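## Task

Move the white king, white pawn and white knight from beside the board onto C1, C2 and C4 respectively, using the square names printed along the board's edge. All other squares must end with the same contents they started with. Every piece on the board must finish standing upright and wholly within its square, and must stay there without the robot holding it.

## Robot and tools

Setup: two arms, left_arm and right_arm, each with six joints and a two-finger gripper, in a physics simulation. Cameras: cam_high (896x504, overview), cam_left_wrist and cam_right_wrist (each 616x616).

Frame: one shared scene frame with its origin on the table top midway between the arms. +x runs out over the table, +z is up, and left_arm sits on the +y side. The arm names say nothing about which side of an image they appear on. Reported hand positions are in metres and quaternions are wxyz; printed positions may be off from the truth, more so when the arm is stretched far.

Tool execute_actions takes "actions", a list holding at most one item, plus an optional "pictures" boolean (images are included by default). An empty list just reports the state. An item with "rows" and optional "steps" (1 to 15, default 15; each step is 1/30 s) is a motion; rows apply one per step and the final row repeats if rows run out. An item with only "steps" (up to 300) is a wait, counted from the previous result, with your reply time included. A refused call sends nothing.

Each row is one flat list of 18 numbers covering both arms, even when one arm stays put: left_arm's 6 joint targets, then its gripper position, force_limit, speed; then the same 9 for right_arm. Joint numbers are absolute target angles in radians, in the order shoulder pan, shoulder lift, elbow, wrist 1, wrist 2, wrist 3, matching the Joint positions line. Stated ranges: elbow -3.142 to 3.142, all others -6.283 to 6.283; real ends may differ by up to 0.010 rad. A target beyond a range end by over 0.010 rad, and farther out than the current angle, is refused; a target past the real end is clipped there and a "joint sent to its limit" line appears (possibly referring to an earlier action still running). Missing that line does not prove more travel exists.

Gripper numbers all lie in [-1, 1]. position is an absolute opening: +1 is fully open (50 mm), about -0.65 is pads touching, and -1 means close until something blocks. force_limit scales pad force: about 20 N at -1, 102 N at 0, 185 N at +1 (actual grip can run ~17% above). speed scales closing rate: 20 mm/s at -1, 85 at 0, 150 at +1. To keep a gripper unchanged, resend its same three values; 0 is a real command. New force or speed only takes effect when position changes by at least 0.01, so to soften a grip, open first.

Motion limits: commands are smoothed and lag about 0.15 s. Each step the target is held within a lead of the measured angle: 0.292 rad for shoulder pan and lift, 0.365 for elbow, 0.438 for the wrists. If the targets would move the gripper over 70 mm from where it is, all joints are scaled back. Far moves therefore take several calls. Between calls the arms keep heading to the last row until everything has nearly stopped or a step is HELD; then only a new action moves them further. Fingers still in motion finish regardless.

Gripper geometry: fingers point along the gripper's +z and close along its x. The reported position is the point between the pads; fingertips extend 17.5 mm past it. A flat block juts about 9 cm toward the gripper's -y from the last joint's axis and rotates with it. Turning only wrist 3 swings the pad point on a 25 mm circle.

Result lines: state for each arm (pose, linear and angular velocity); Joint positions and Joint velocities per arm (rad, rad/s); position_measured in counts, opening ≈ (250 - counts) × 0.202 mm; object_status: 0 moving, 1 blocked while opening, 2 blocked while closing (a grasp), 3 reached target or pads met (usually nothing held). Any new position value resets it to 0 briefly. To grasp, send -1, keep sending it, and check for 2. If grip is lost the fingers re-close themselves, except after gripping at force_limit -1, where status stays 2 even when empty. Gripping an immovable off-centre object weakens over time. "joint command not followed" means a clearance check altered joint targets; the rest of the row still ran. HELD marks steps whose row was not fully sent.

Hazards: occasional brief tugs on a held piece. Contact torque reaching a joint's load limit (shoulder pan and lift 287, elbow 130, each wrist 48.7 N m, held weight included), or an external force of 150 N anywhere on an arm, its tool or load, halts that arm for 10 s, drops the rest of the call, and makes it yield. Holding loads heats motors: MOTOR HOT shows from 70 °C, and at 85 °C an OVER-TEMPERATURE FAULT brakes the arm until cool. Keep the arms from striking or shoving each other. Never push or drop anything off the table. Avoid drops, slips, slams and hard pushes; set pieces down gently and upright, release, and move clear.

Tool zoom_image: "camera" (one of the three names) and "region" [x0, y0, x1, y1] in that camera's pixels, origin top-left, at most 504x504, giving a finer view of its latest image; use it to read square labels and check placement.

Tool finished_scene: "scene" is the current scene's number; it ends and grades that scene irreversibly and reveals the next task. Call it only when every piece rests unassisted in place. Replying without any tool call ends everything.

Each tool is called after ">>>" as name(argument=value, ...), one argument or row to a line, values as JSON.

## Session

>>> execute_actions(
  actions=[],
)

Scene clock: 0.00 s of 5200.00 s.
left_arm: end_effector_position=(+0.3788, +0.4949, +0.3222) position_measured=3 object_status=3 end_effector_quat_wxyz=(+0.335, +0.541, +0.758, +0.142) end_effector_velocity=(-0.000, -0.000, -0.001) end_effector_angular_velocity=(+0.002, -0.000, -0.001) | right_arm: end_effector_position=(+0.3586, -0.2945, +0.2508) position_measured=3 object_status=3 end_effector_quat_wxyz=(+0.550, +0.255, -0.634, +0.481) end_effector_velocity=(-0.000, -0.000, +0.000) end_effector_angular_velocity=(+0.000, +0.001, -0.001)
Joint positions: left_arm=[ 1.528 -2.59   2.592 -1.905 -0.89  -1.621] | right_arm=[ 3.67  -1.212  2.06  -0.769 -2.129 -1.193]
Joint velocities: left_arm=[-0.001  0.     0.001 -0.     0.     0.001] | right_arm=[-0.    -0.     0.     0.     0.001 -0.   ]

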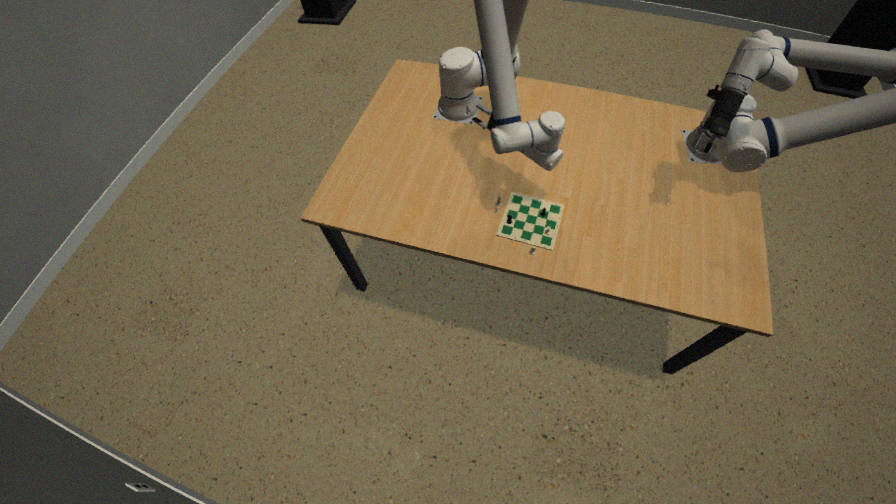

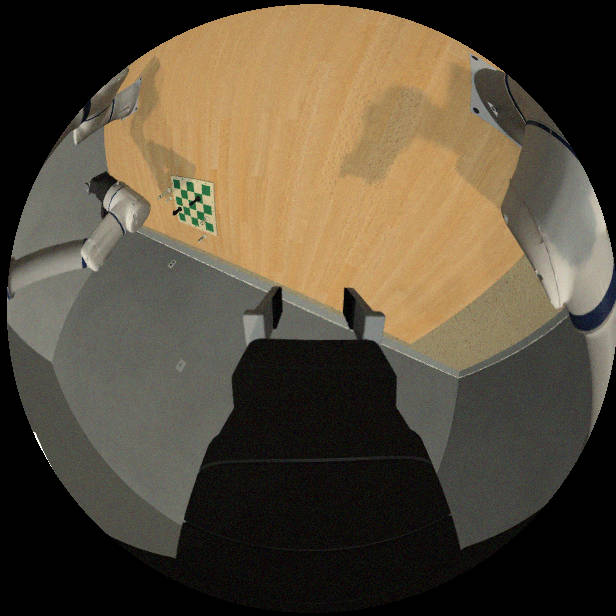

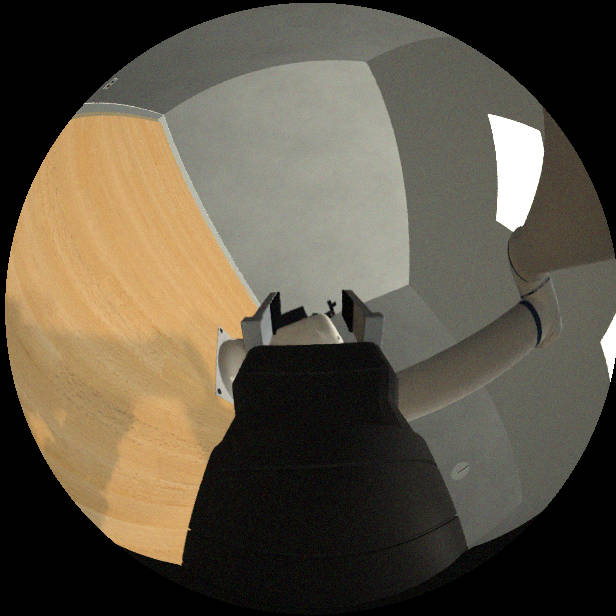

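>>> execute_actions(
  actions=[
    {"rows":[[1.528,-2.59,2.592,-1.905,-0.89,-1.621,1,0,0,3.4,-1.6,1.9,-1.871,-1.571,-1.31,1,-0.5,0]]},
  ],
  pictures=false,
)

>>> execute_actions(
  actions=[
    {"steps":120},
  ],
)

>>> zoom_image(
  camera="cam_high",
  region=[470,170,590,270],
)

Scene clock: 7.67 s of 5200.00 s.
left_arm: end_effector_position=(+0.3788, +0.4948, +0.3227) position_measured=3 object_status=3 end_effector_quat_wxyz=(+0.336, +0.541, +0.758, +0.142) end_effector_velocity=(-0.000, -0.000, +0.000) end_effector_angular_velocity=(-0.001, -0.000, -0.000) | right_arm: end_effector_position=(+0.4665, -0.2164, +0.2734) position_measured=3 object_status=3 end_effector_quat_wxyz=(-0.293, -0.043, +0.942, -0.161) end_effector_velocity=(+0.325, +0.143, +0.053) end_effector_angular_velocity=(+0.794, -1.252, -0.348)
Joint positions: left_arm=[ 1.528 -2.59   2.592 -1.905 -0.89  -1.621] | right_arm=[ 3.46  -1.504  1.935 -1.333 -1.706 -1.284]
Joint velocities: left_arm=[-0. -0. -0. -0. -0.  0.] | right_arm=[-0.169 -0.275 -0.1   -1.077  0.38  -0.074]
Steps of this call (steps 1 to 90: nothing new was sent; then 4.17 s passed at rest; steps 91 to 105: all 15 steps of this action). Readings (joint positions | what the end effector reports):
91: left_arm=[1.528 -2.590 2.592 -1.905 -0.890 -1.621] | right_arm=[3.669 -1.213 2.060 -0.770 -2.128 -1.193] | left_arm position_measured=3 object_status=3 | right_arm position_measured=3 object_status=3
92: left_arm=[1.528 -2.590 2.592 -1.905 -0.890 -1.621] | right_arm=[3.659 -1.224 2.055 -0.788 -2.109 -1.198] | left_arm position_measured=3 object_status=3 | right_arm position_measured=3 object_status=3
94: left_arm=[1.528 -2.590 2.592 -1.905 -0.890 -1.621] | right_arm=[3.606 -1.281 2.022 -0.874 -2.023 -1.221] | left_arm position_measured=3 object_status=3 | right_arm position_measured=3 object_status=3
98: left_arm=[1.528 -2.590 2.592 -1.905 -0.890 -1.621] | right_arm=[3.521 -1.404 1.972 -1.064 -1.847 -1.257] | left_arm position_measured=3 object_status=3 | right_arm position_measured=3 object_status=3
105: the state above

Scene clock: 11.67 s of 5200.00 s.
left_arm: end_effector_position=(+0.3788, +0.4948, +0.3227) position_measured=3 object_status=3 end_effector_quat_wxyz=(+0.336, +0.541, +0.758, +0.142) end_effector_velocity=(-0.000, -0.000, +0.000) end_effector_angular_velocity=(-0.000, -0.000, -0.001) | right_arm: end_effector_position=(+0.6350, -0.1576, +0.3457) position_measured=3 object_status=3 end_effector_quat_wxyz=(+0.000, -0.006, +1.000, -0.000) end_effector_velocity=(-0.000, +0.000, +0.000) end_effector_angular_velocity=(+0.001, -0.000, +0.000)
Joint positions: left_arm=[ 1.528 -2.59   2.592 -1.905 -0.89  -1.621] | right_arm=[ 3.4   -1.6    1.9   -1.871 -1.571 -1.31 ]
Joint velocities: left_arm=[-0.001 -0.001  0.    -0.     0.     0.001] | right_arm=[ 0.    -0.001  0.    -0.     0.001 -0.   ]
Steps of this call (steps 1 to 45: the robot went on to your last target; steps 46 to 110: nothing new was sent; then 0.33 s passed at rest). Readings (joint positions | what the end effector reports):
1: left_arm=[1.528 -2.590 2.592 -1.905 -0.890 -1.621] | right_arm=[3.454 -1.512 1.932 -1.370 -1.694 -1.286] | left_arm position_measured=3 object_status=3 | right_arm position_measured=3 object_status=3
2: left_arm=[1.528 -2.590 2.592 -1.905 -0.890 -1.621] | right_arm=[3.449 -1.520 1.929 -1.406 -1.683 -1.289] | left_arm position_measured=3 object_status=3 | right_arm position_measured=3 object_status=3
4: left_arm=[1.528 -2.590 2.592 -1.905 -0.890 -1.621] | right_arm=[3.441 -1.534 1.924 -1.478 -1.664 -1.292] | left_arm position_measured=3 object_status=3 | right_arm position_measured=3 object_status=3
8: left_arm=[1.528 -2.590 2.592 -1.905 -0.890 -1.621] | right_arm=[3.426 -1.557 1.916 -1.618 -1.631 -1.299] | left_arm position_measured=3 object_status=3 | right_arm position_measured=3 object_status=3
110: the state above
All arms were judged still, so your last target was given up. Only a new action makes them travel on or press farther. Fingers that are still opening or closing keep moving.

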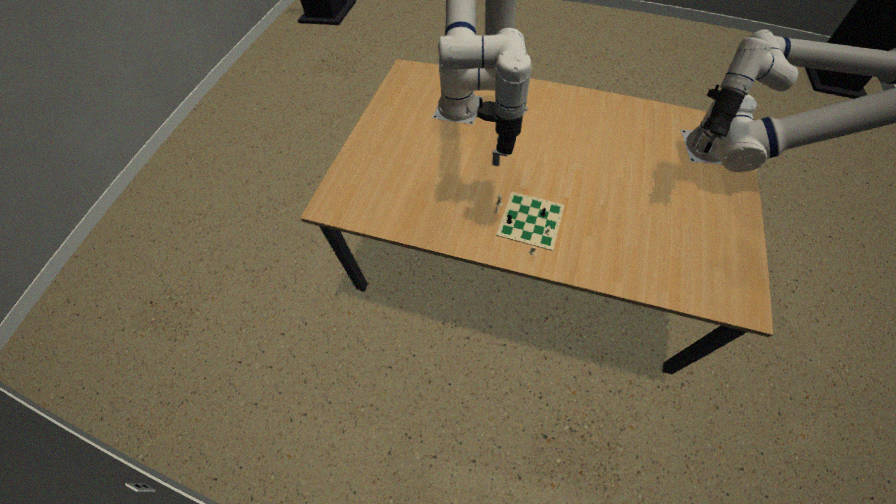

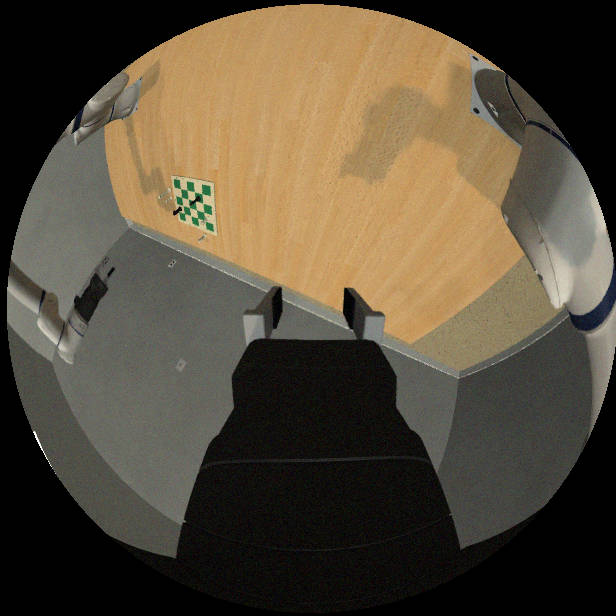

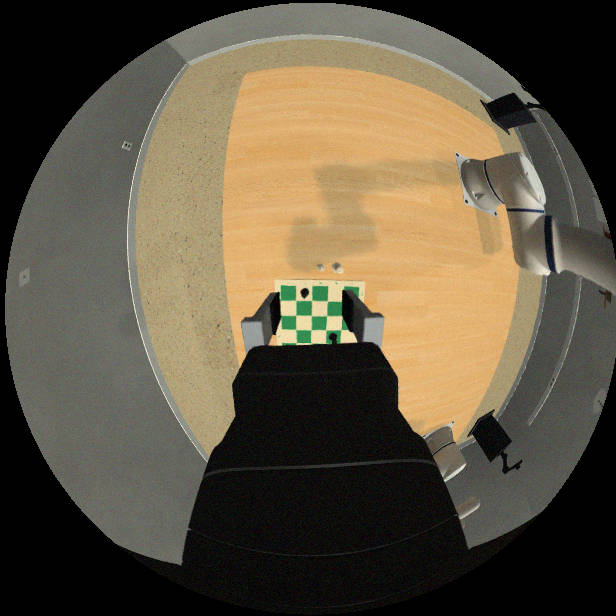

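Region (470, 170, 590, 270) of cam_high's 896x504 image, scaled by 4.200, with more detail than that image has.

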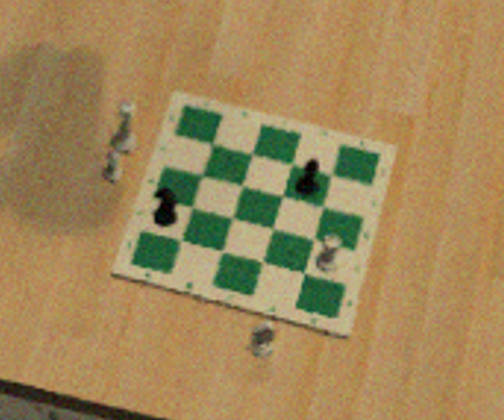

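>>> execute_actions(
  actions=[
    {"rows":[[1.528,-2.59,2.592,-1.905,-0.89,-1.621,1,0,0,3.4465,-1.5,2.166,-2.237,-1.571,-1.266,1,-0.5,0]]},
  ],
  pictures=false,
)

>>> execute_actions(
  actions=[
    {"steps":25},
  ],
)

>>> zoom_image(
  camera="cam_right_wrist",
  region=[210,180,410,350],
)

Scene clock: 18.57 s of 5200.00 s.
left_arm: end_effector_position=(+0.3788, +0.4948, +0.3227) position_measured=3 object_status=3 end_effector_quat_wxyz=(+0.336, +0.541, +0.758, +0.142) end_effector_velocity=(-0.000, -0.000, -0.001) end_effector_angular_velocity=(-0.000, +0.001, +0.000) | right_arm: end_effector_position=(+0.5957, -0.1429, +0.1840) position_measured=3 object_status=3 end_effector_quat_wxyz=(-0.000, -0.007, +1.000, -0.000) end_effector_velocity=(-0.070, +0.010, -0.178) end_effector_angular_velocity=(+0.005, -0.017, +0.002)
Joint positions: left_arm=[ 1.528 -2.59   2.592 -1.905 -0.89  -1.621] | right_arm=[ 3.44  -1.514  2.129 -2.186 -1.571 -1.272]
Joint velocities: left_arm=[-0.001 -0.     0.001  0.    -0.    -0.002] | right_arm=[ 0.05   0.105  0.272 -0.395 -0.     0.047]
Steps of this call (steps 1 to 90: nothing new was sent; then 3.40 s passed at rest; steps 91 to 105: all 15 steps of this action). Readings (joint positions | what the end effector reports):
91: left_arm=[1.528 -2.590 2.592 -1.905 -0.890 -1.621] | right_arm=[3.400 -1.600 1.900 -1.872 -1.571 -1.310] | left_arm position_measured=3 object_status=3 | right_arm position_measured=3 object_status=3
92: left_arm=[1.528 -2.590 2.592 -1.905 -0.890 -1.621] | right_arm=[3.402 -1.596 1.910 -1.889 -1.571 -1.308] | left_arm position_measured=3 object_status=3 | right_arm position_measured=3 object_status=3
94: left_arm=[1.528 -2.590 2.592 -1.905 -0.890 -1.621] | right_arm=[3.408 -1.582 1.949 -1.937 -1.571 -1.302] | left_arm position_measured=3 object_status=3 | right_arm position_measured=3 object_status=3
98: left_arm=[1.528 -2.590 2.592 -1.905 -0.890 -1.621] | right_arm=[3.420 -1.556 2.017 -2.032 -1.571 -1.291] | left_arm position_measured=3 object_status=3 | right_arm position_measured=3 object_status=3
105: the state above

Scene clock: 19.40 s of 5200.00 s.
left_arm: end_effector_position=(+0.3788, +0.4948, +0.3227) position_measured=3 object_status=3 end_effector_quat_wxyz=(+0.336, +0.541, +0.758, +0.142) end_effector_velocity=(+0.000, +0.002, -0.001) end_effector_angular_velocity=(+0.000, -0.000, +0.003) | right_arm: end_effector_position=(+0.5852, -0.1422, +0.1604) position_measured=3 object_status=3 end_effector_quat_wxyz=(+0.000, -0.007, +1.000, -0.000) end_effector_velocity=(+0.000, -0.000, +0.000) end_effector_angular_velocity=(+0.000, -0.001, +0.000)
Joint positions: left_arm=[ 1.528 -2.59   2.592 -1.905 -0.89  -1.621] | right_arm=[ 3.446 -1.5    2.166 -2.237 -1.571 -1.266]
Joint velocities: left_arm=[ 0.003 -0.001  0.001  0.001  0.    -0.001] | right_arm=[-0.    -0.001  0.    -0.001 -0.    -0.   ]
Steps of this call (steps 1 to 25: the robot went on to your last target). Readings (joint positions | what the end effector reports):
1: left_arm=[1.528 -2.590 2.592 -1.905 -0.890 -1.621] | right_arm=[3.442 -1.511 2.137 -2.198 -1.571 -1.271] | left_arm position_measured=3 object_status=3 | right_arm position_measured=3 object_status=3
2: left_arm=[1.528 -2.590 2.592 -1.905 -0.890 -1.621] | right_arm=[3.443 -1.508 2.144 -2.207 -1.571 -1.270] | left_arm position_measured=3 object_status=3 | right_arm position_measured=3 object_status=3
4: left_arm=[1.528 -2.590 2.592 -1.905 -0.890 -1.621] | right_arm=[3.444 -1.505 2.153 -2.219 -1.571 -1.268] | left_arm position_measured=3 object_status=3 | right_arm position_measured=3 object_status=3
8: left_arm=[1.528 -2.590 2.592 -1.905 -0.890 -1.621] | right_arm=[3.446 -1.502 2.161 -2.231 -1.571 -1.267] | left_arm position_measured=3 object_status=3 | right_arm position_measured=3 object_status=3
25: the state above

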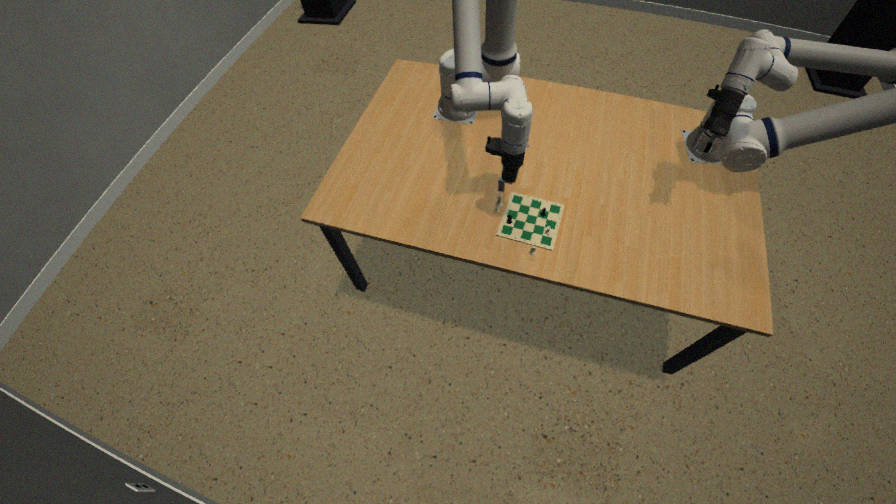

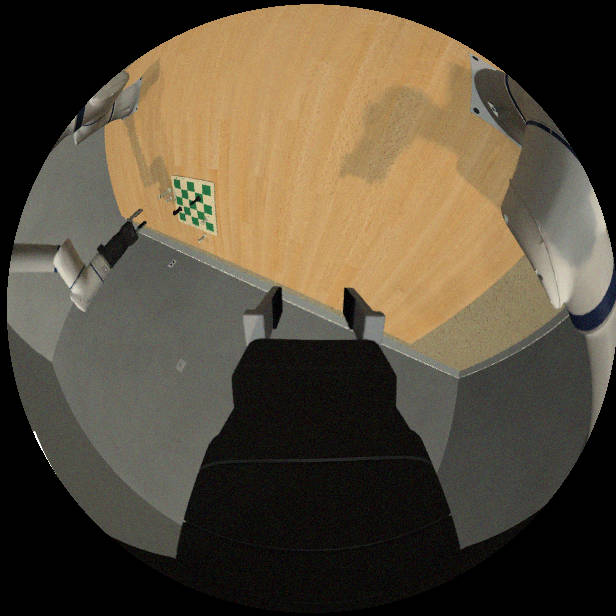

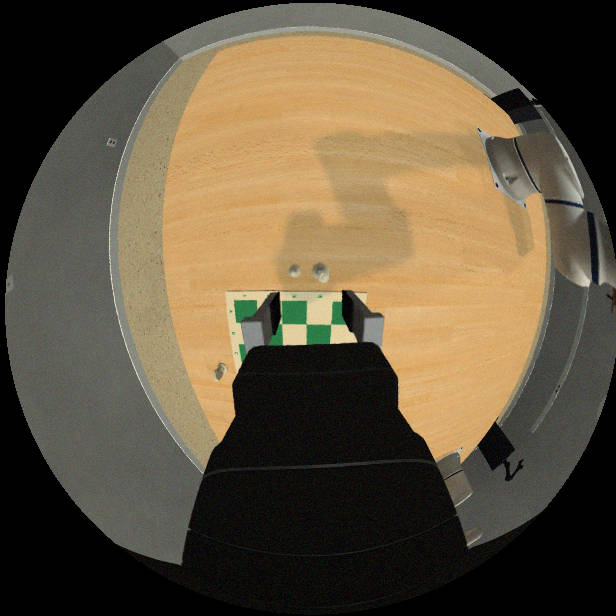

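Region (210, 180, 410, 350) of cam_right_wrist's 616x616 image, scaled by 2.520, with more detail than that image has; it fills the top 428 rows of this view, and the rest is white.

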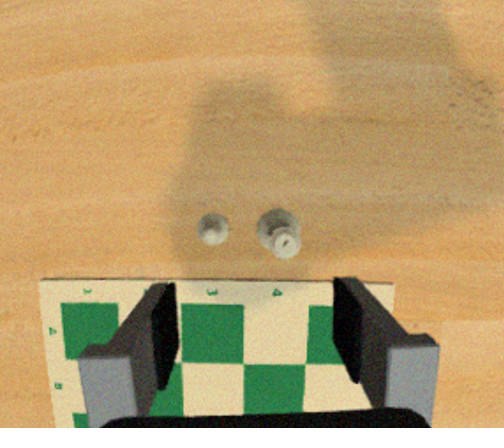

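>>> execute_actions(
  actions=[
    {"rows":[[1.528,-2.59,2.592,-1.905,-0.89,-1.621,1,0,0,3.4588,-1.3976,2.2507,-2.424,-1.571,-1.253,0.5,-0.5,0]]},
  ],
  pictures=false,
)

>>> execute_actions(
  actions=[
    {"steps":15},
  ],
)

>>> zoom_image(
  camera="cam_high",
  region=[470,170,590,270],
)

Scene clock: 28.27 s of 5200.00 s.
left_arm: end_effector_position=(+0.3788, +0.4948, +0.3227) position_measured=3 object_status=3 end_effector_quat_wxyz=(+0.336, +0.541, +0.758, +0.142) end_effector_velocity=(-0.000, +0.000, +0.000) end_effector_angular_velocity=(-0.002, +0.000, +0.001) | right_arm: end_effector_position=(+0.5711, -0.1394, +0.0783) position_measured=78 object_status=3 end_effector_quat_wxyz=(+0.000, -0.007, +1.000, -0.000) end_effector_velocity=(-0.006, -0.000, -0.022) end_effector_angular_velocity=(-0.000, +0.000, -0.000)
Joint positions: left_arm=[ 1.528 -2.59   2.592 -1.905 -0.89  -1.621] | right_arm=[ 3.458 -1.401  2.248 -2.417 -1.571 -1.253]
Joint velocities: left_arm=[ 0.001 -0.001 -0.    -0.    -0.001 -0.001] | right_arm=[ 0.003  0.027  0.023 -0.05  -0.     0.003]
Steps of this call (steps 1 to 15: the robot went on to your last target; steps 16 to 90: nothing new was sent; then 5.37 s passed at rest; steps 91 to 105: all 15 steps of this action). Readings (joint positions | what the end effector reports):
91: left_arm=[1.528 -2.590 2.592 -1.905 -0.890 -1.621] | right_arm=[3.447 -1.500 2.166 -2.238 -1.571 -1.266] | left_arm position_measured=3 object_status=3 | right_arm position_measured=7 object_status=0
92: left_arm=[1.528 -2.590 2.592 -1.905 -0.890 -1.621] | right_arm=[3.448 -1.491 2.173 -2.255 -1.571 -1.265] | left_arm position_measured=3 object_status=3 | right_arm position_measured=21 object_status=0
94: left_arm=[1.528 -2.590 2.592 -1.905 -0.890 -1.621] | right_arm=[3.451 -1.459 2.201 -2.311 -1.571 -1.261] | left_arm position_measured=3 object_status=3 | right_arm position_measured=49 object_status=0
98: left_arm=[1.528 -2.590 2.592 -1.905 -0.890 -1.621] | right_arm=[3.456 -1.419 2.233 -2.384 -1.571 -1.256] | left_arm position_measured=3 object_status=3 | right_arm position_measured=78 object_status=0
105: the state above

Scene clock: 28.77 s of 5200.00 s.
left_arm: end_effector_position=(+0.3788, +0.4948, +0.3227) position_measured=3 object_status=3 end_effector_quat_wxyz=(+0.336, +0.541, +0.758, +0.142) end_effector_velocity=(+0.000, -0.000, +0.001) end_effector_angular_velocity=(+0.000, -0.001, -0.001) | right_arm: end_effector_position=(+0.5703, -0.1394, +0.0754) position_measured=78 object_status=3 end_effector_quat_wxyz=(+0.000, -0.007, +1.000, -0.000) end_effector_velocity=(+0.000, +0.000, +0.001) end_effector_angular_velocity=(+0.000, -0.002, +0.000)
Joint positions: left_arm=[ 1.528 -2.59   2.592 -1.905 -0.89  -1.621] | right_arm=[ 3.459 -1.398  2.251 -2.424 -1.571 -1.253]
Joint velocities: left_arm=[-0.001  0.    -0.001 -0.     0.001  0.001] | right_arm=[ 0.    -0.001  0.    -0.001 -0.001  0.   ]
Steps of this call (steps 1 to 15: the robot went on to your last target). Readings (joint positions | what the end effector reports):
1: left_arm=[1.528 -2.590 2.592 -1.905 -0.890 -1.621] | right_arm=[3.458 -1.400 2.248 -2.419 -1.571 -1.253] | left_arm position_measured=3 object_status=3 | right_arm position_measured=78 object_status=3
2: left_arm=[1.528 -2.590 2.592 -1.905 -0.890 -1.621] | right_arm=[3.459 -1.400 2.249 -2.420 -1.571 -1.253] | left_arm position_measured=3 object_status=3 | right_arm position_measured=78 object_status=3
4: left_arm=[1.528 -2.590 2.592 -1.905 -0.890 -1.621] | right_arm=[3.459 -1.399 2.250 -2.422 -1.571 -1.253] | left_arm position_measured=3 object_status=3 | right_arm position_measured=78 object_status=3
8: left_arm=[1.528 -2.590 2.592 -1.905 -0.890 -1.621] | right_arm=[3.459 -1.398 2.250 -2.423 -1.571 -1.253] | left_arm position_measured=3 object_status=3 | right_arm position_measured=78 object_status=3
15: the state above
All arms were judged still, so your last target was given up. Only a new action makes them travel on or press farther. Fingers that are still opening or closing keep moving.

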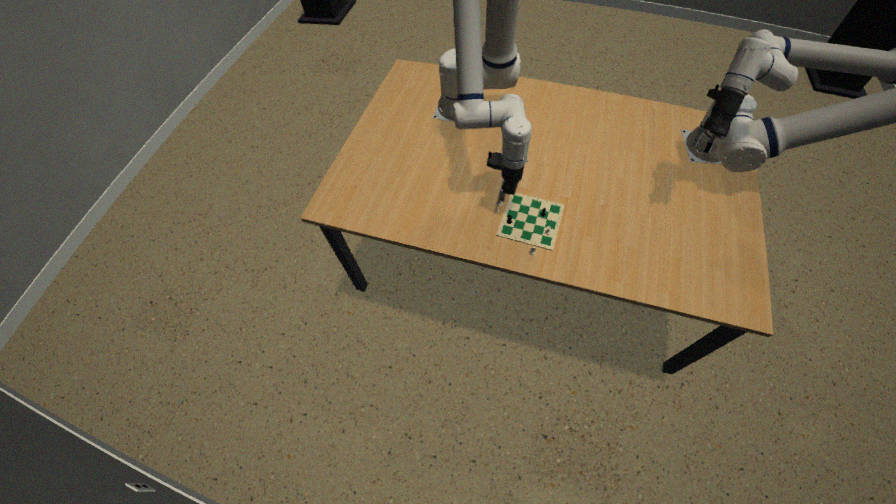

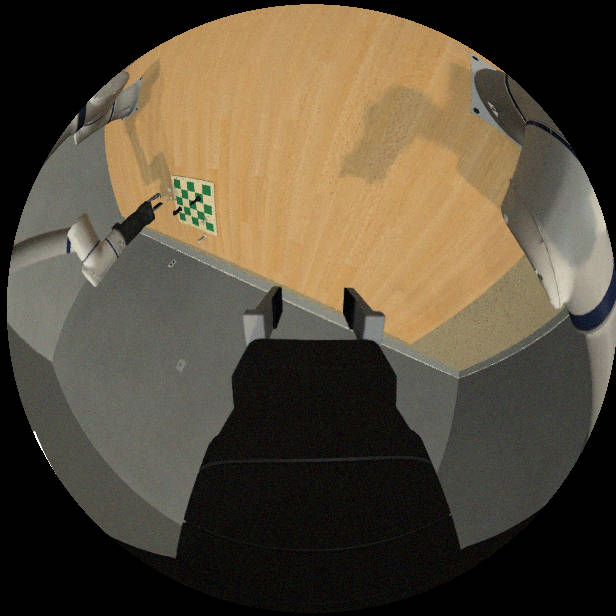

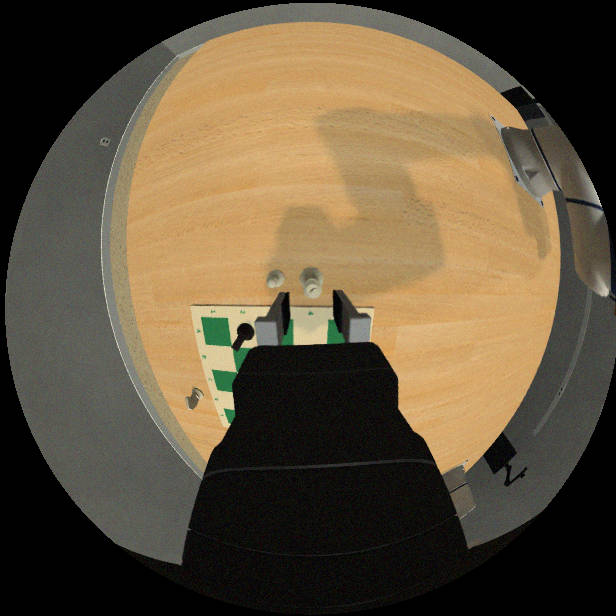

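Region (470, 170, 590, 270) of cam_high's 896x504 image, scaled by 4.200, with more detail than that image has.

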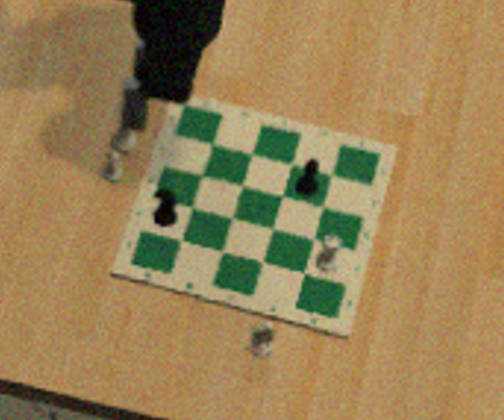

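>>> execute_actions(
  actions=[
    {"rows":[[1.528,-2.59,2.592,-1.905,-0.89,-1.621,1,0,0,3.443,-1.3646,2.276,-2.482,-1.571,-1.269,0.5,-0.5,0]]},
  ],
)

>>> zoom_image(
  camera="cam_right_wrist",
  region=[240,240,380,350],
)

Scene clock: 33.40 s of 5200.00 s.
left_arm: end_effector_position=(+0.3788, +0.4948, +0.3227) position_measured=3 object_status=3 end_effector_quat_wxyz=(+0.336, +0.541, +0.758, +0.142) end_effector_velocity=(+0.000, +0.000, +0.001) end_effector_angular_velocity=(-0.000, -0.001, -0.001) | right_arm: end_effector_position=(+0.5704, -0.1490, +0.0511) position_measured=78 object_status=3 end_effector_quat_wxyz=(-0.000, -0.007, +1.000, -0.000) end_effector_velocity=(-0.000, -0.002, -0.005) end_effector_angular_velocity=(+0.000, -0.000, -0.000)
Joint positions: left_arm=[ 1.528 -2.59   2.592 -1.905 -0.89  -1.621] | right_arm=[ 3.443 -1.366  2.275 -2.48  -1.571 -1.269]
Joint velocities: left_arm=[-0.    -0.001 -0.001  0.001  0.     0.001] | right_arm=[-0.004  0.006  0.006 -0.013  0.    -0.003]
Steps of this call (steps 1 to 90: nothing new was sent; then 1.13 s passed at rest; steps 91 to 105: all 15 steps of this action). Readings (joint positions | what the end effector reports):
91: left_arm=[1.528 -2.590 2.592 -1.905 -0.890 -1.621] | right_arm=[3.459 -1.397 2.251 -2.424 -1.571 -1.253] | left_arm position_measured=3 object_status=3 | right_arm position_measured=78 object_status=3
92: left_arm=[1.528 -2.590 2.592 -1.905 -0.890 -1.621] | right_arm=[3.456 -1.392 2.254 -2.434 -1.571 -1.255] | left_arm position_measured=3 object_status=3 | right_arm position_measured=78 object_status=3
94: left_arm=[1.528 -2.590 2.592 -1.905 -0.890 -1.621] | right_arm=[3.451 -1.380 2.264 -2.454 -1.571 -1.261] | left_arm position_measured=3 object_status=3 | right_arm position_measured=78 object_status=3
98: left_arm=[1.528 -2.590 2.592 -1.905 -0.890 -1.621] | right_arm=[3.446 -1.370 2.272 -2.472 -1.571 -1.266] | left_arm position_measured=3 object_status=3 | right_arm position_measured=78 object_status=3
105: the state above

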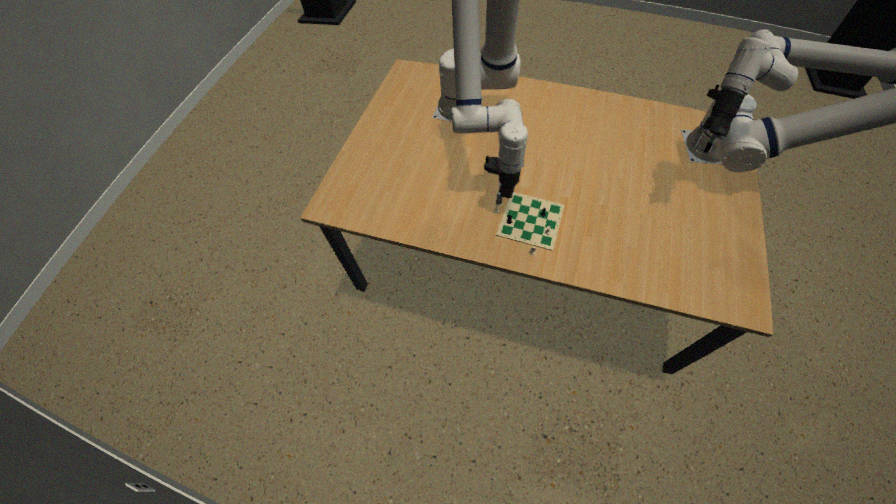

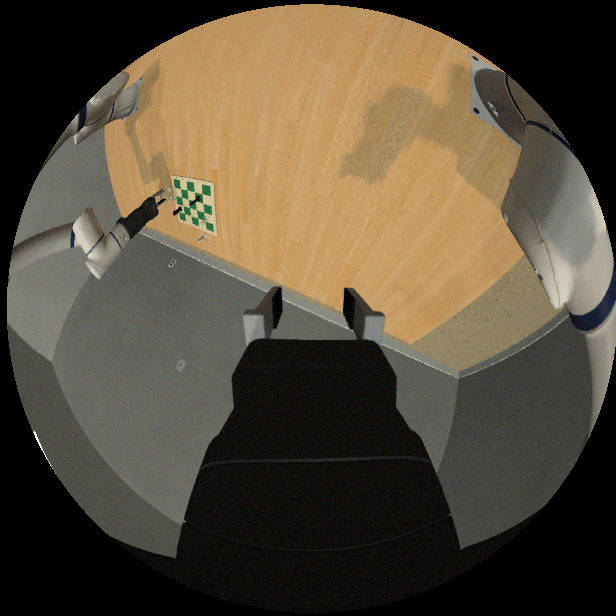

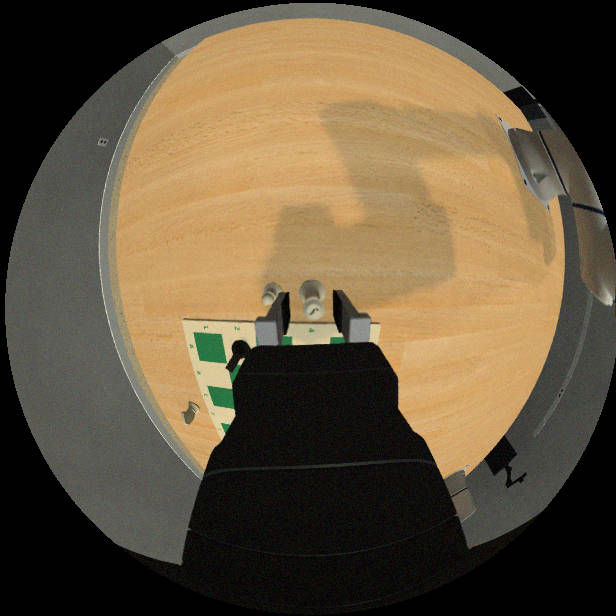

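Region (240, 240, 380, 350) of cam_right_wrist's 616x616 image, scaled by 3.600, with more detail than that image has; it fills the top 396 rows of this view, and the rest is white.

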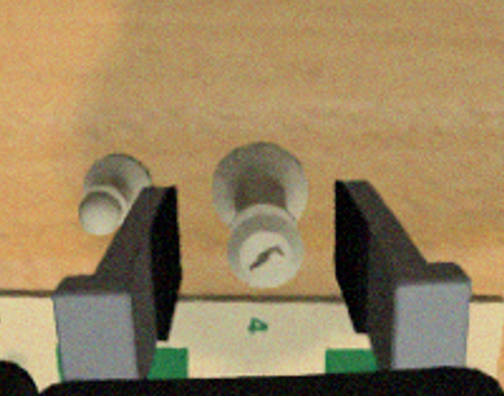

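>>> execute_actions(
  actions=[
    {"rows":[[1.528,-2.59,2.592,-1.905,-0.89,-1.621,1,0,0,3.443,-1.3646,2.276,-2.482,-1.571,-1.269,-1,-0.5,0]]},
  ],
  pictures=false,
)

>>> execute_actions(
  actions=[
    {"rows":[[1.528,-2.59,2.592,-1.905,-0.89,-1.621,1,0,0,3.443,-1.4738,2.2289,-2.326,-1.571,-1.269,-1,-0.5,0]]},
  ],
  pictures=false,
)

>>> execute_actions(
  actions=[
    {"rows":[[1.528,-2.59,2.592,-1.905,-0.89,-1.621,1,0,0,3.5778,-1.207,1.8762,-2.24,-1.571,-1.134,-1,-0.5,0]]},
  ],
  pictures=false,
)

>>> execute_actions(
  actions=[
    {"steps":15},
  ],
)

>>> execute_actions(
  actions=[
    {"rows":[[1.528,-2.59,2.592,-1.905,-0.89,-1.621,1,0,0,3.5778,-1.1508,1.9053,-2.3255,-1.571,-1.134,-1,-0.5,0]]},
  ],
)

>>> zoom_image(
  camera="cam_right_wrist",
  region=[210,180,410,350],
)

Scene clock: 41.37 s of 5200.00 s.
left_arm: end_effector_position=(+0.3788, +0.4948, +0.3227) position_measured=3 object_status=3 end_effector_quat_wxyz=(+0.336, +0.541, +0.758, +0.142) end_effector_velocity=(-0.000, +0.000, -0.002) end_effector_angular_velocity=(+0.003, +0.001, +0.001) | right_arm: end_effector_position=(+0.5704, -0.1493, +0.0504) position_measured=186 object_status=2 end_effector_quat_wxyz=(-0.000, -0.007, +1.000, -0.000) end_effector_velocity=(+0.000, -0.000, +0.001) end_effector_angular_velocity=(+0.000, -0.002, +0.000)
Joint positions: left_arm=[ 1.528 -2.59   2.592 -1.905 -0.89  -1.621] | right_arm=[ 3.443 -1.365  2.276 -2.482 -1.571 -1.269]
Joint velocities: left_arm=[ 0.     0.001  0.003  0.     0.    -0.002] | right_arm=[ 0.    -0.002  0.     0.    -0.    -0.   ]
Steps of this call (steps 1 to 15: the robot went on to your last target; steps 16 to 90: nothing new was sent; then 4.47 s passed at rest; steps 91 to 105: all 15 steps of this action). Readings (joint positions | what the end effector reports):
91: left_arm=[1.528 -2.590 2.592 -1.905 -0.890 -1.621] | right_arm=[3.443 -1.365 2.276 -2.482 -1.571 -1.269] | left_arm position_measured=3 object_status=3 | right_arm position_measured=82 object_status=0
92: left_arm=[1.528 -2.590 2.592 -1.905 -0.890 -1.621] | right_arm=[3.443 -1.365 2.276 -2.482 -1.571 -1.269] | left_arm position_measured=3 object_status=3 | right_arm position_measured=96 object_status=0
94: left_arm=[1.528 -2.590 2.592 -1.905 -0.890 -1.621] | right_arm=[3.443 -1.365 2.276 -2.482 -1.571 -1.269] | left_arm position_measured=3 object_status=3 | right_arm position_measured=124 object_status=0
98: left_arm=[1.528 -2.590 2.592 -1.905 -0.890 -1.621] | right_arm=[3.443 -1.365 2.276 -2.482 -1.571 -1.269] | left_arm position_measured=3 object_status=3 | right_arm position_measured=180 object_status=0
105: the state above

Scene clock: 41.87 s of 5200.00 s.
left_arm: end_effector_position=(+0.3788, +0.4948, +0.3227) position_measured=3 object_status=3 end_effector_quat_wxyz=(+0.336, +0.541, +0.758, +0.142) end_effector_velocity=(-0.000, -0.000, +0.001) end_effector_angular_velocity=(-0.001, -0.000, -0.001) | right_arm: end_effector_position=(+0.5702, -0.1494, +0.1182) position_measured=186 object_status=2 end_effector_quat_wxyz=(+0.000, -0.007, +1.000, -0.000) end_effector_velocity=(-0.002, -0.000, +0.016) end_effector_angular_velocity=(-0.000, +0.002, +0.000)
Joint positions: left_arm=[ 1.528 -2.59   2.592 -1.905 -0.89  -1.621] | right_arm=[ 3.443 -1.47   2.23  -2.331 -1.571 -1.269]
Joint velocities: left_arm=[ 0.    -0.    -0.001 -0.    -0.     0.001] | right_arm=[ 0.    -0.024 -0.011  0.037  0.    -0.   ]
Steps of this call (steps 1 to 15: all 15 steps of this action). Readings (joint positions | what the end effector reports):
1: left_arm=[1.528 -2.590 2.592 -1.905 -0.890 -1.621] | right_arm=[3.443 -1.365 2.276 -2.482 -1.571 -1.269] | left_arm position_measured=3 object_status=3 | right_arm position_measured=186 object_status=2
2: left_arm=[1.528 -2.590 2.592 -1.905 -0.890 -1.621] | right_arm=[3.443 -1.375 2.273 -2.465 -1.571 -1.269] | left_arm position_measured=3 object_status=3 | right_arm position_measured=186 object_status=2
4: left_arm=[1.528 -2.590 2.592 -1.905 -0.890 -1.621] | right_arm=[3.443 -1.416 2.253 -2.410 -1.571 -1.269] | left_arm position_measured=3 object_status=3 | right_arm position_measured=186 object_status=2
8: left_arm=[1.528 -2.590 2.592 -1.905 -0.890 -1.621] | right_arm=[3.443 -1.453 2.238 -2.355 -1.571 -1.269] | left_arm position_measured=3 object_status=3 | right_arm position_measured=186 object_status=2
15: the state above

Scene clock: 42.37 s of 5200.00 s.
left_arm: end_effector_position=(+0.3788, +0.4948, +0.3227) position_measured=3 object_status=3 end_effector_quat_wxyz=(+0.336, +0.541, +0.758, +0.142) end_effector_velocity=(-0.000, -0.001, +0.000) end_effector_angular_velocity=(-0.000, -0.000, -0.001) | right_arm: end_effector_position=(+0.6765, -0.0231, +0.1223) position_measured=186 object_status=2 end_effector_quat_wxyz=(+0.000, -0.007, +1.000, -0.000) end_effector_velocity=(+0.106, +0.167, -0.017) end_effector_angular_velocity=(-0.004, +0.006, +0.000)
Joint positions: left_arm=[ 1.528 -2.59   2.592 -1.905 -0.89  -1.621] | right_arm=[ 3.559 -1.243  1.924 -2.252 -1.571 -1.152]
Joint velocities: left_arm=[-0.001  0.001 -0.    -0.001 -0.     0.   ] | right_arm=[ 0.142  0.277 -0.365  0.095 -0.001  0.141]
Steps of this call (steps 1 to 15: all 15 steps of this action). Readings (joint positions | what the end effector reports):
1: left_arm=[1.528 -2.590 2.592 -1.905 -0.890 -1.621] | right_arm=[3.443 -1.471 2.229 -2.330 -1.571 -1.269] | left_arm position_measured=3 object_status=3 | right_arm position_measured=186 object_status=2
2: left_arm=[1.528 -2.590 2.592 -1.905 -0.890 -1.621] | right_arm=[3.449 -1.461 2.216 -2.325 -1.571 -1.264] | left_arm position_measured=3 object_status=3 | right_arm position_measured=186 object_status=2
4: left_arm=[1.528 -2.590 2.592 -1.905 -0.890 -1.621] | right_arm=[3.467 -1.424 2.165 -2.313 -1.571 -1.245] | left_arm position_measured=3 object_status=3 | right_arm position_measured=186 object_status=2
8: left_arm=[1.528 -2.590 2.592 -1.905 -0.890 -1.621] | right_arm=[3.503 -1.354 2.073 -2.290 -1.571 -1.209] | left_arm position_measured=3 object_status=3 | right_arm position_measured=186 object_status=2
15: the state above

Scene clock: 42.87 s of 5200.00 s.
left_arm: end_effector_position=(+0.3788, +0.4948, +0.3227) position_measured=3 object_status=3 end_effector_quat_wxyz=(+0.336, +0.541, +0.758, +0.142) end_effector_velocity=(-0.000, +0.001, -0.002) end_effector_angular_velocity=(+0.003, +0.001, +0.001) | right_arm: end_effector_position=(+0.6900, -0.0014, +0.1203) position_measured=186 object_status=2 end_effector_quat_wxyz=(+0.000, -0.007, +1.000, -0.000) end_effector_velocity=(+0.002, +0.004, -0.001) end_effector_angular_velocity=(-0.001, +0.001, -0.000)
Joint positions: left_arm=[ 1.528 -2.59   2.592 -1.905 -0.89  -1.621] | right_arm=[ 3.577 -1.208  1.877 -2.24  -1.571 -1.134]
Joint velocities: left_arm=[ 0.     0.001  0.003  0.    -0.    -0.001] | right_arm=[ 0.003  0.007 -0.008  0.002 -0.     0.003]
Steps of this call (steps 1 to 15: the robot went on to your last target). Readings (joint positions | what the end effector reports):
1: left_arm=[1.528 -2.590 2.592 -1.905 -0.890 -1.621] | right_arm=[3.564 -1.235 1.914 -2.249 -1.571 -1.148] | left_arm position_measured=3 object_status=3 | right_arm position_measured=186 object_status=2
2: left_arm=[1.528 -2.590 2.592 -1.905 -0.890 -1.621] | right_arm=[3.567 -1.228 1.905 -2.247 -1.571 -1.145] | left_arm position_measured=3 object_status=3 | right_arm position_measured=186 object_status=2
4: left_arm=[1.528 -2.590 2.592 -1.905 -0.890 -1.621] | right_arm=[3.571 -1.220 1.893 -2.244 -1.571 -1.141] | left_arm position_measured=3 object_status=3 | right_arm position_measured=186 object_status=2
8: left_arm=[1.528 -2.590 2.592 -1.905 -0.890 -1.621] | right_arm=[3.575 -1.212 1.882 -2.242 -1.571 -1.136] | left_arm position_measured=3 object_status=3 | right_arm position_measured=186 object_status=2
15: the state above

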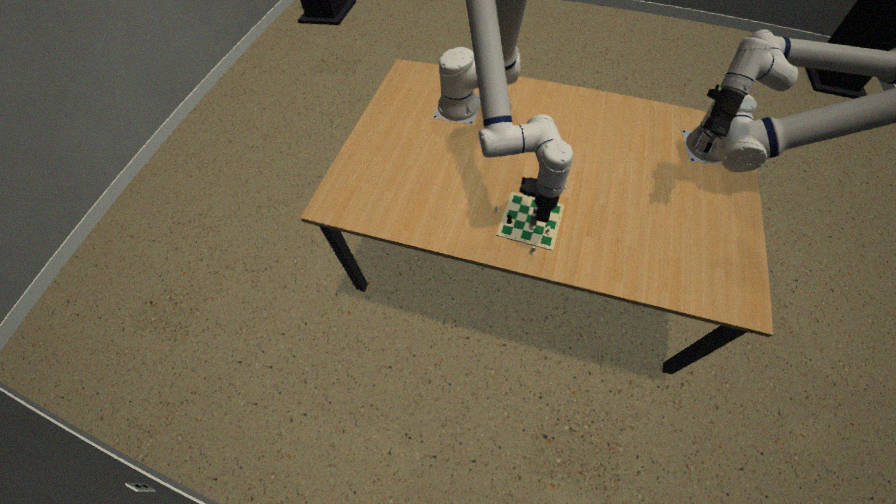

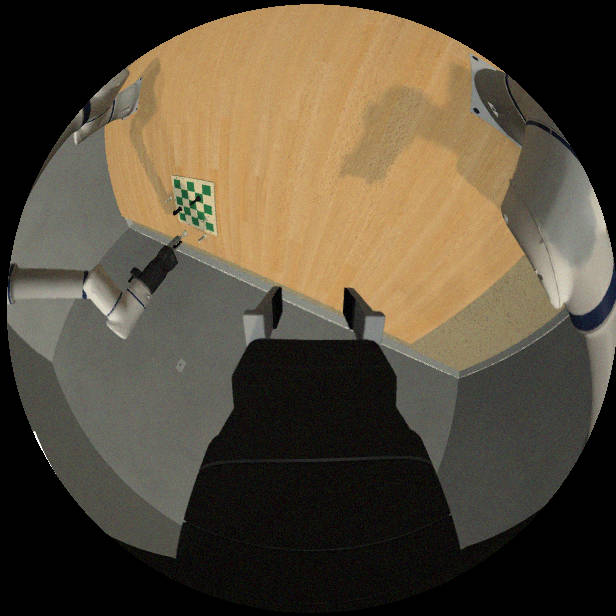

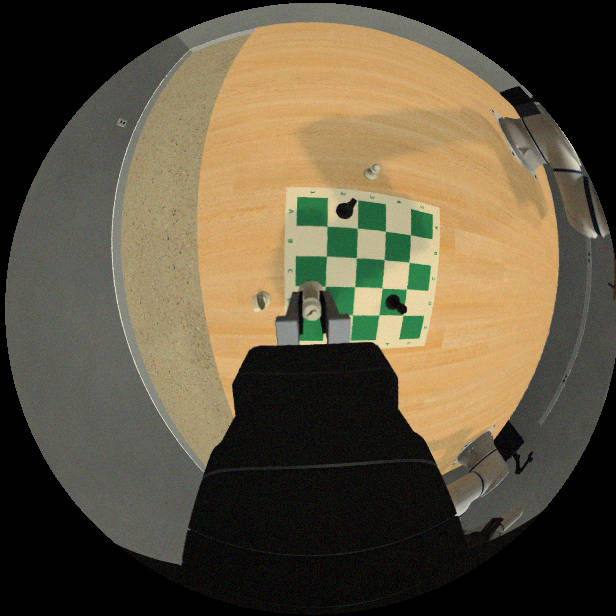

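Scene clock: 43.37 s of 5200.00 s.
left_arm: end_effector_position=(+0.3788, +0.4948, +0.3227) position_measured=3 object_status=3 end_effector_quat_wxyz=(+0.336, +0.541, +0.758, +0.142) end_effector_velocity=(-0.000, -0.001, +0.001) end_effector_angular_velocity=(-0.001, -0.000, -0.002) | right_arm: end_effector_position=(+0.6905, -0.0007, +0.0717) position_measured=186 object_status=2 end_effector_quat_wxyz=(+0.000, -0.007, +1.000, +0.000) end_effector_velocity=(-0.002, -0.001, -0.011) end_effector_angular_velocity=(-0.000, +0.003, +0.000)
Joint positions: left_arm=[ 1.528 -2.59   2.592 -1.905 -0.89  -1.621] | right_arm=[ 3.578 -1.152  1.904 -2.323 -1.571 -1.134]
Joint velocities: left_arm=[-0.002 -0.    -0.001 -0.    -0.     0.001] | right_arm=[ 0.     0.011  0.009 -0.017  0.001 -0.   ]
Steps of this call (steps 1 to 15: all 15 steps of this action). Readings (joint positions | what the end effector reports):
1: left_arm=[1.528 -2.590 2.592 -1.905 -0.890 -1.621] | right_arm=[3.578 -1.207 1.877 -2.240 -1.571 -1.134] | left_arm position_measured=3 object_status=3 | right_arm position_measured=186 object_status=2
2: left_arm=[1.528 -2.590 2.592 -1.905 -0.890 -1.621] | right_arm=[3.578 -1.199 1.880 -2.255 -1.571 -1.134] | left_arm position_measured=3 object_status=3 | right_arm position_measured=186 object_status=2
4: left_arm=[1.528 -2.590 2.592 -1.905 -0.890 -1.621] | right_arm=[3.578 -1.178 1.892 -2.283 -1.571 -1.134] | left_arm position_measured=3 object_status=3 | right_arm position_measured=186 object_status=2
8: left_arm=[1.528 -2.590 2.592 -1.905 -0.890 -1.621] | right_arm=[3.578 -1.160 1.900 -2.311 -1.571 -1.134] | left_arm position_measured=3 object_status=3 | right_arm position_measured=186 object_status=2
15: the state above

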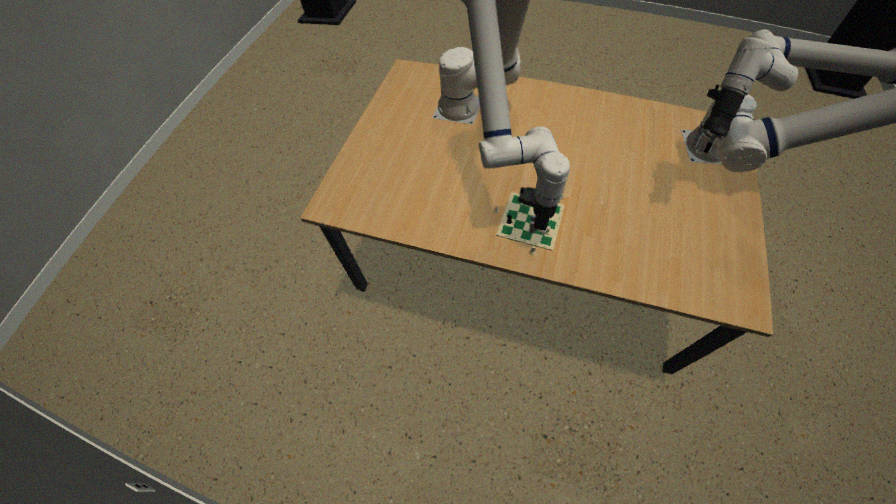

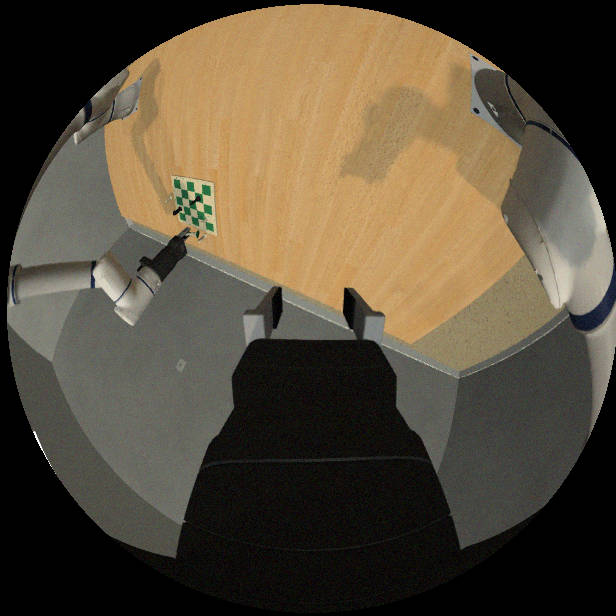

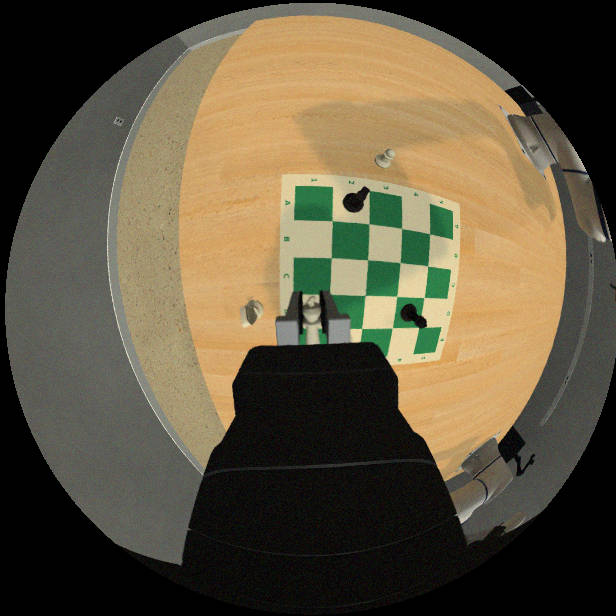

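Region (210, 180, 410, 350) of cam_right_wrist's 616x616 image, scaled by 2.520, with more detail than that image has; it fills the top 428 rows of this view, and the rest is white.

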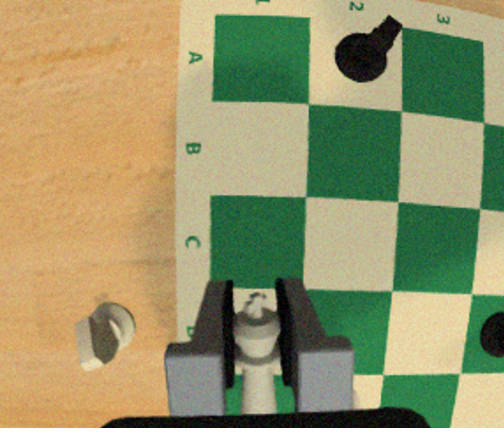

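>>> zoom_image(
  camera="cam_high",
  region=[500,190,580,260],
)

>>> zoom_image(
  camera="cam_left_wrist",
  region=[160,200,230,260],
)

Region (500, 190, 580, 260) of cam_high's 896x504 image, scaled by 6.300, with more detail than that image has; it fills the top 441 rows of this view, and the rest is white.

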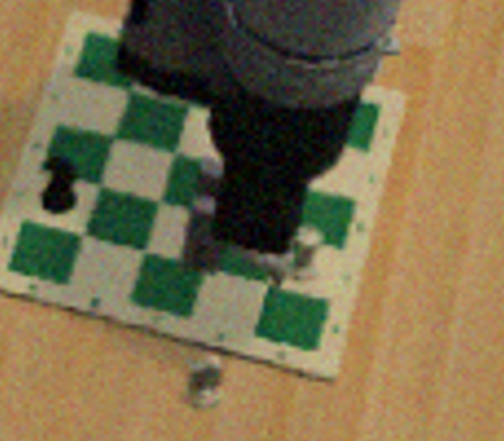

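Region (160, 200, 230, 260) of cam_left_wrist's 616x616 image, scaled by 7.200, with more detail than that image has; it fills the top 432 rows of this view, and the rest is white.

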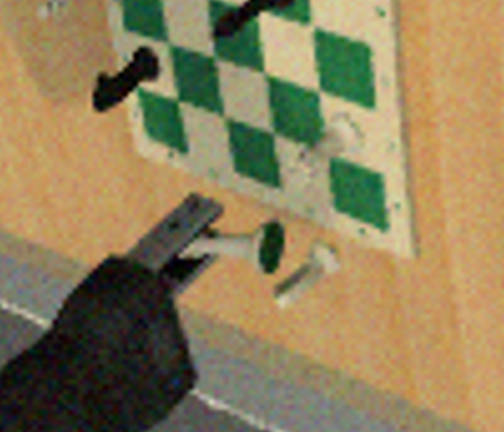

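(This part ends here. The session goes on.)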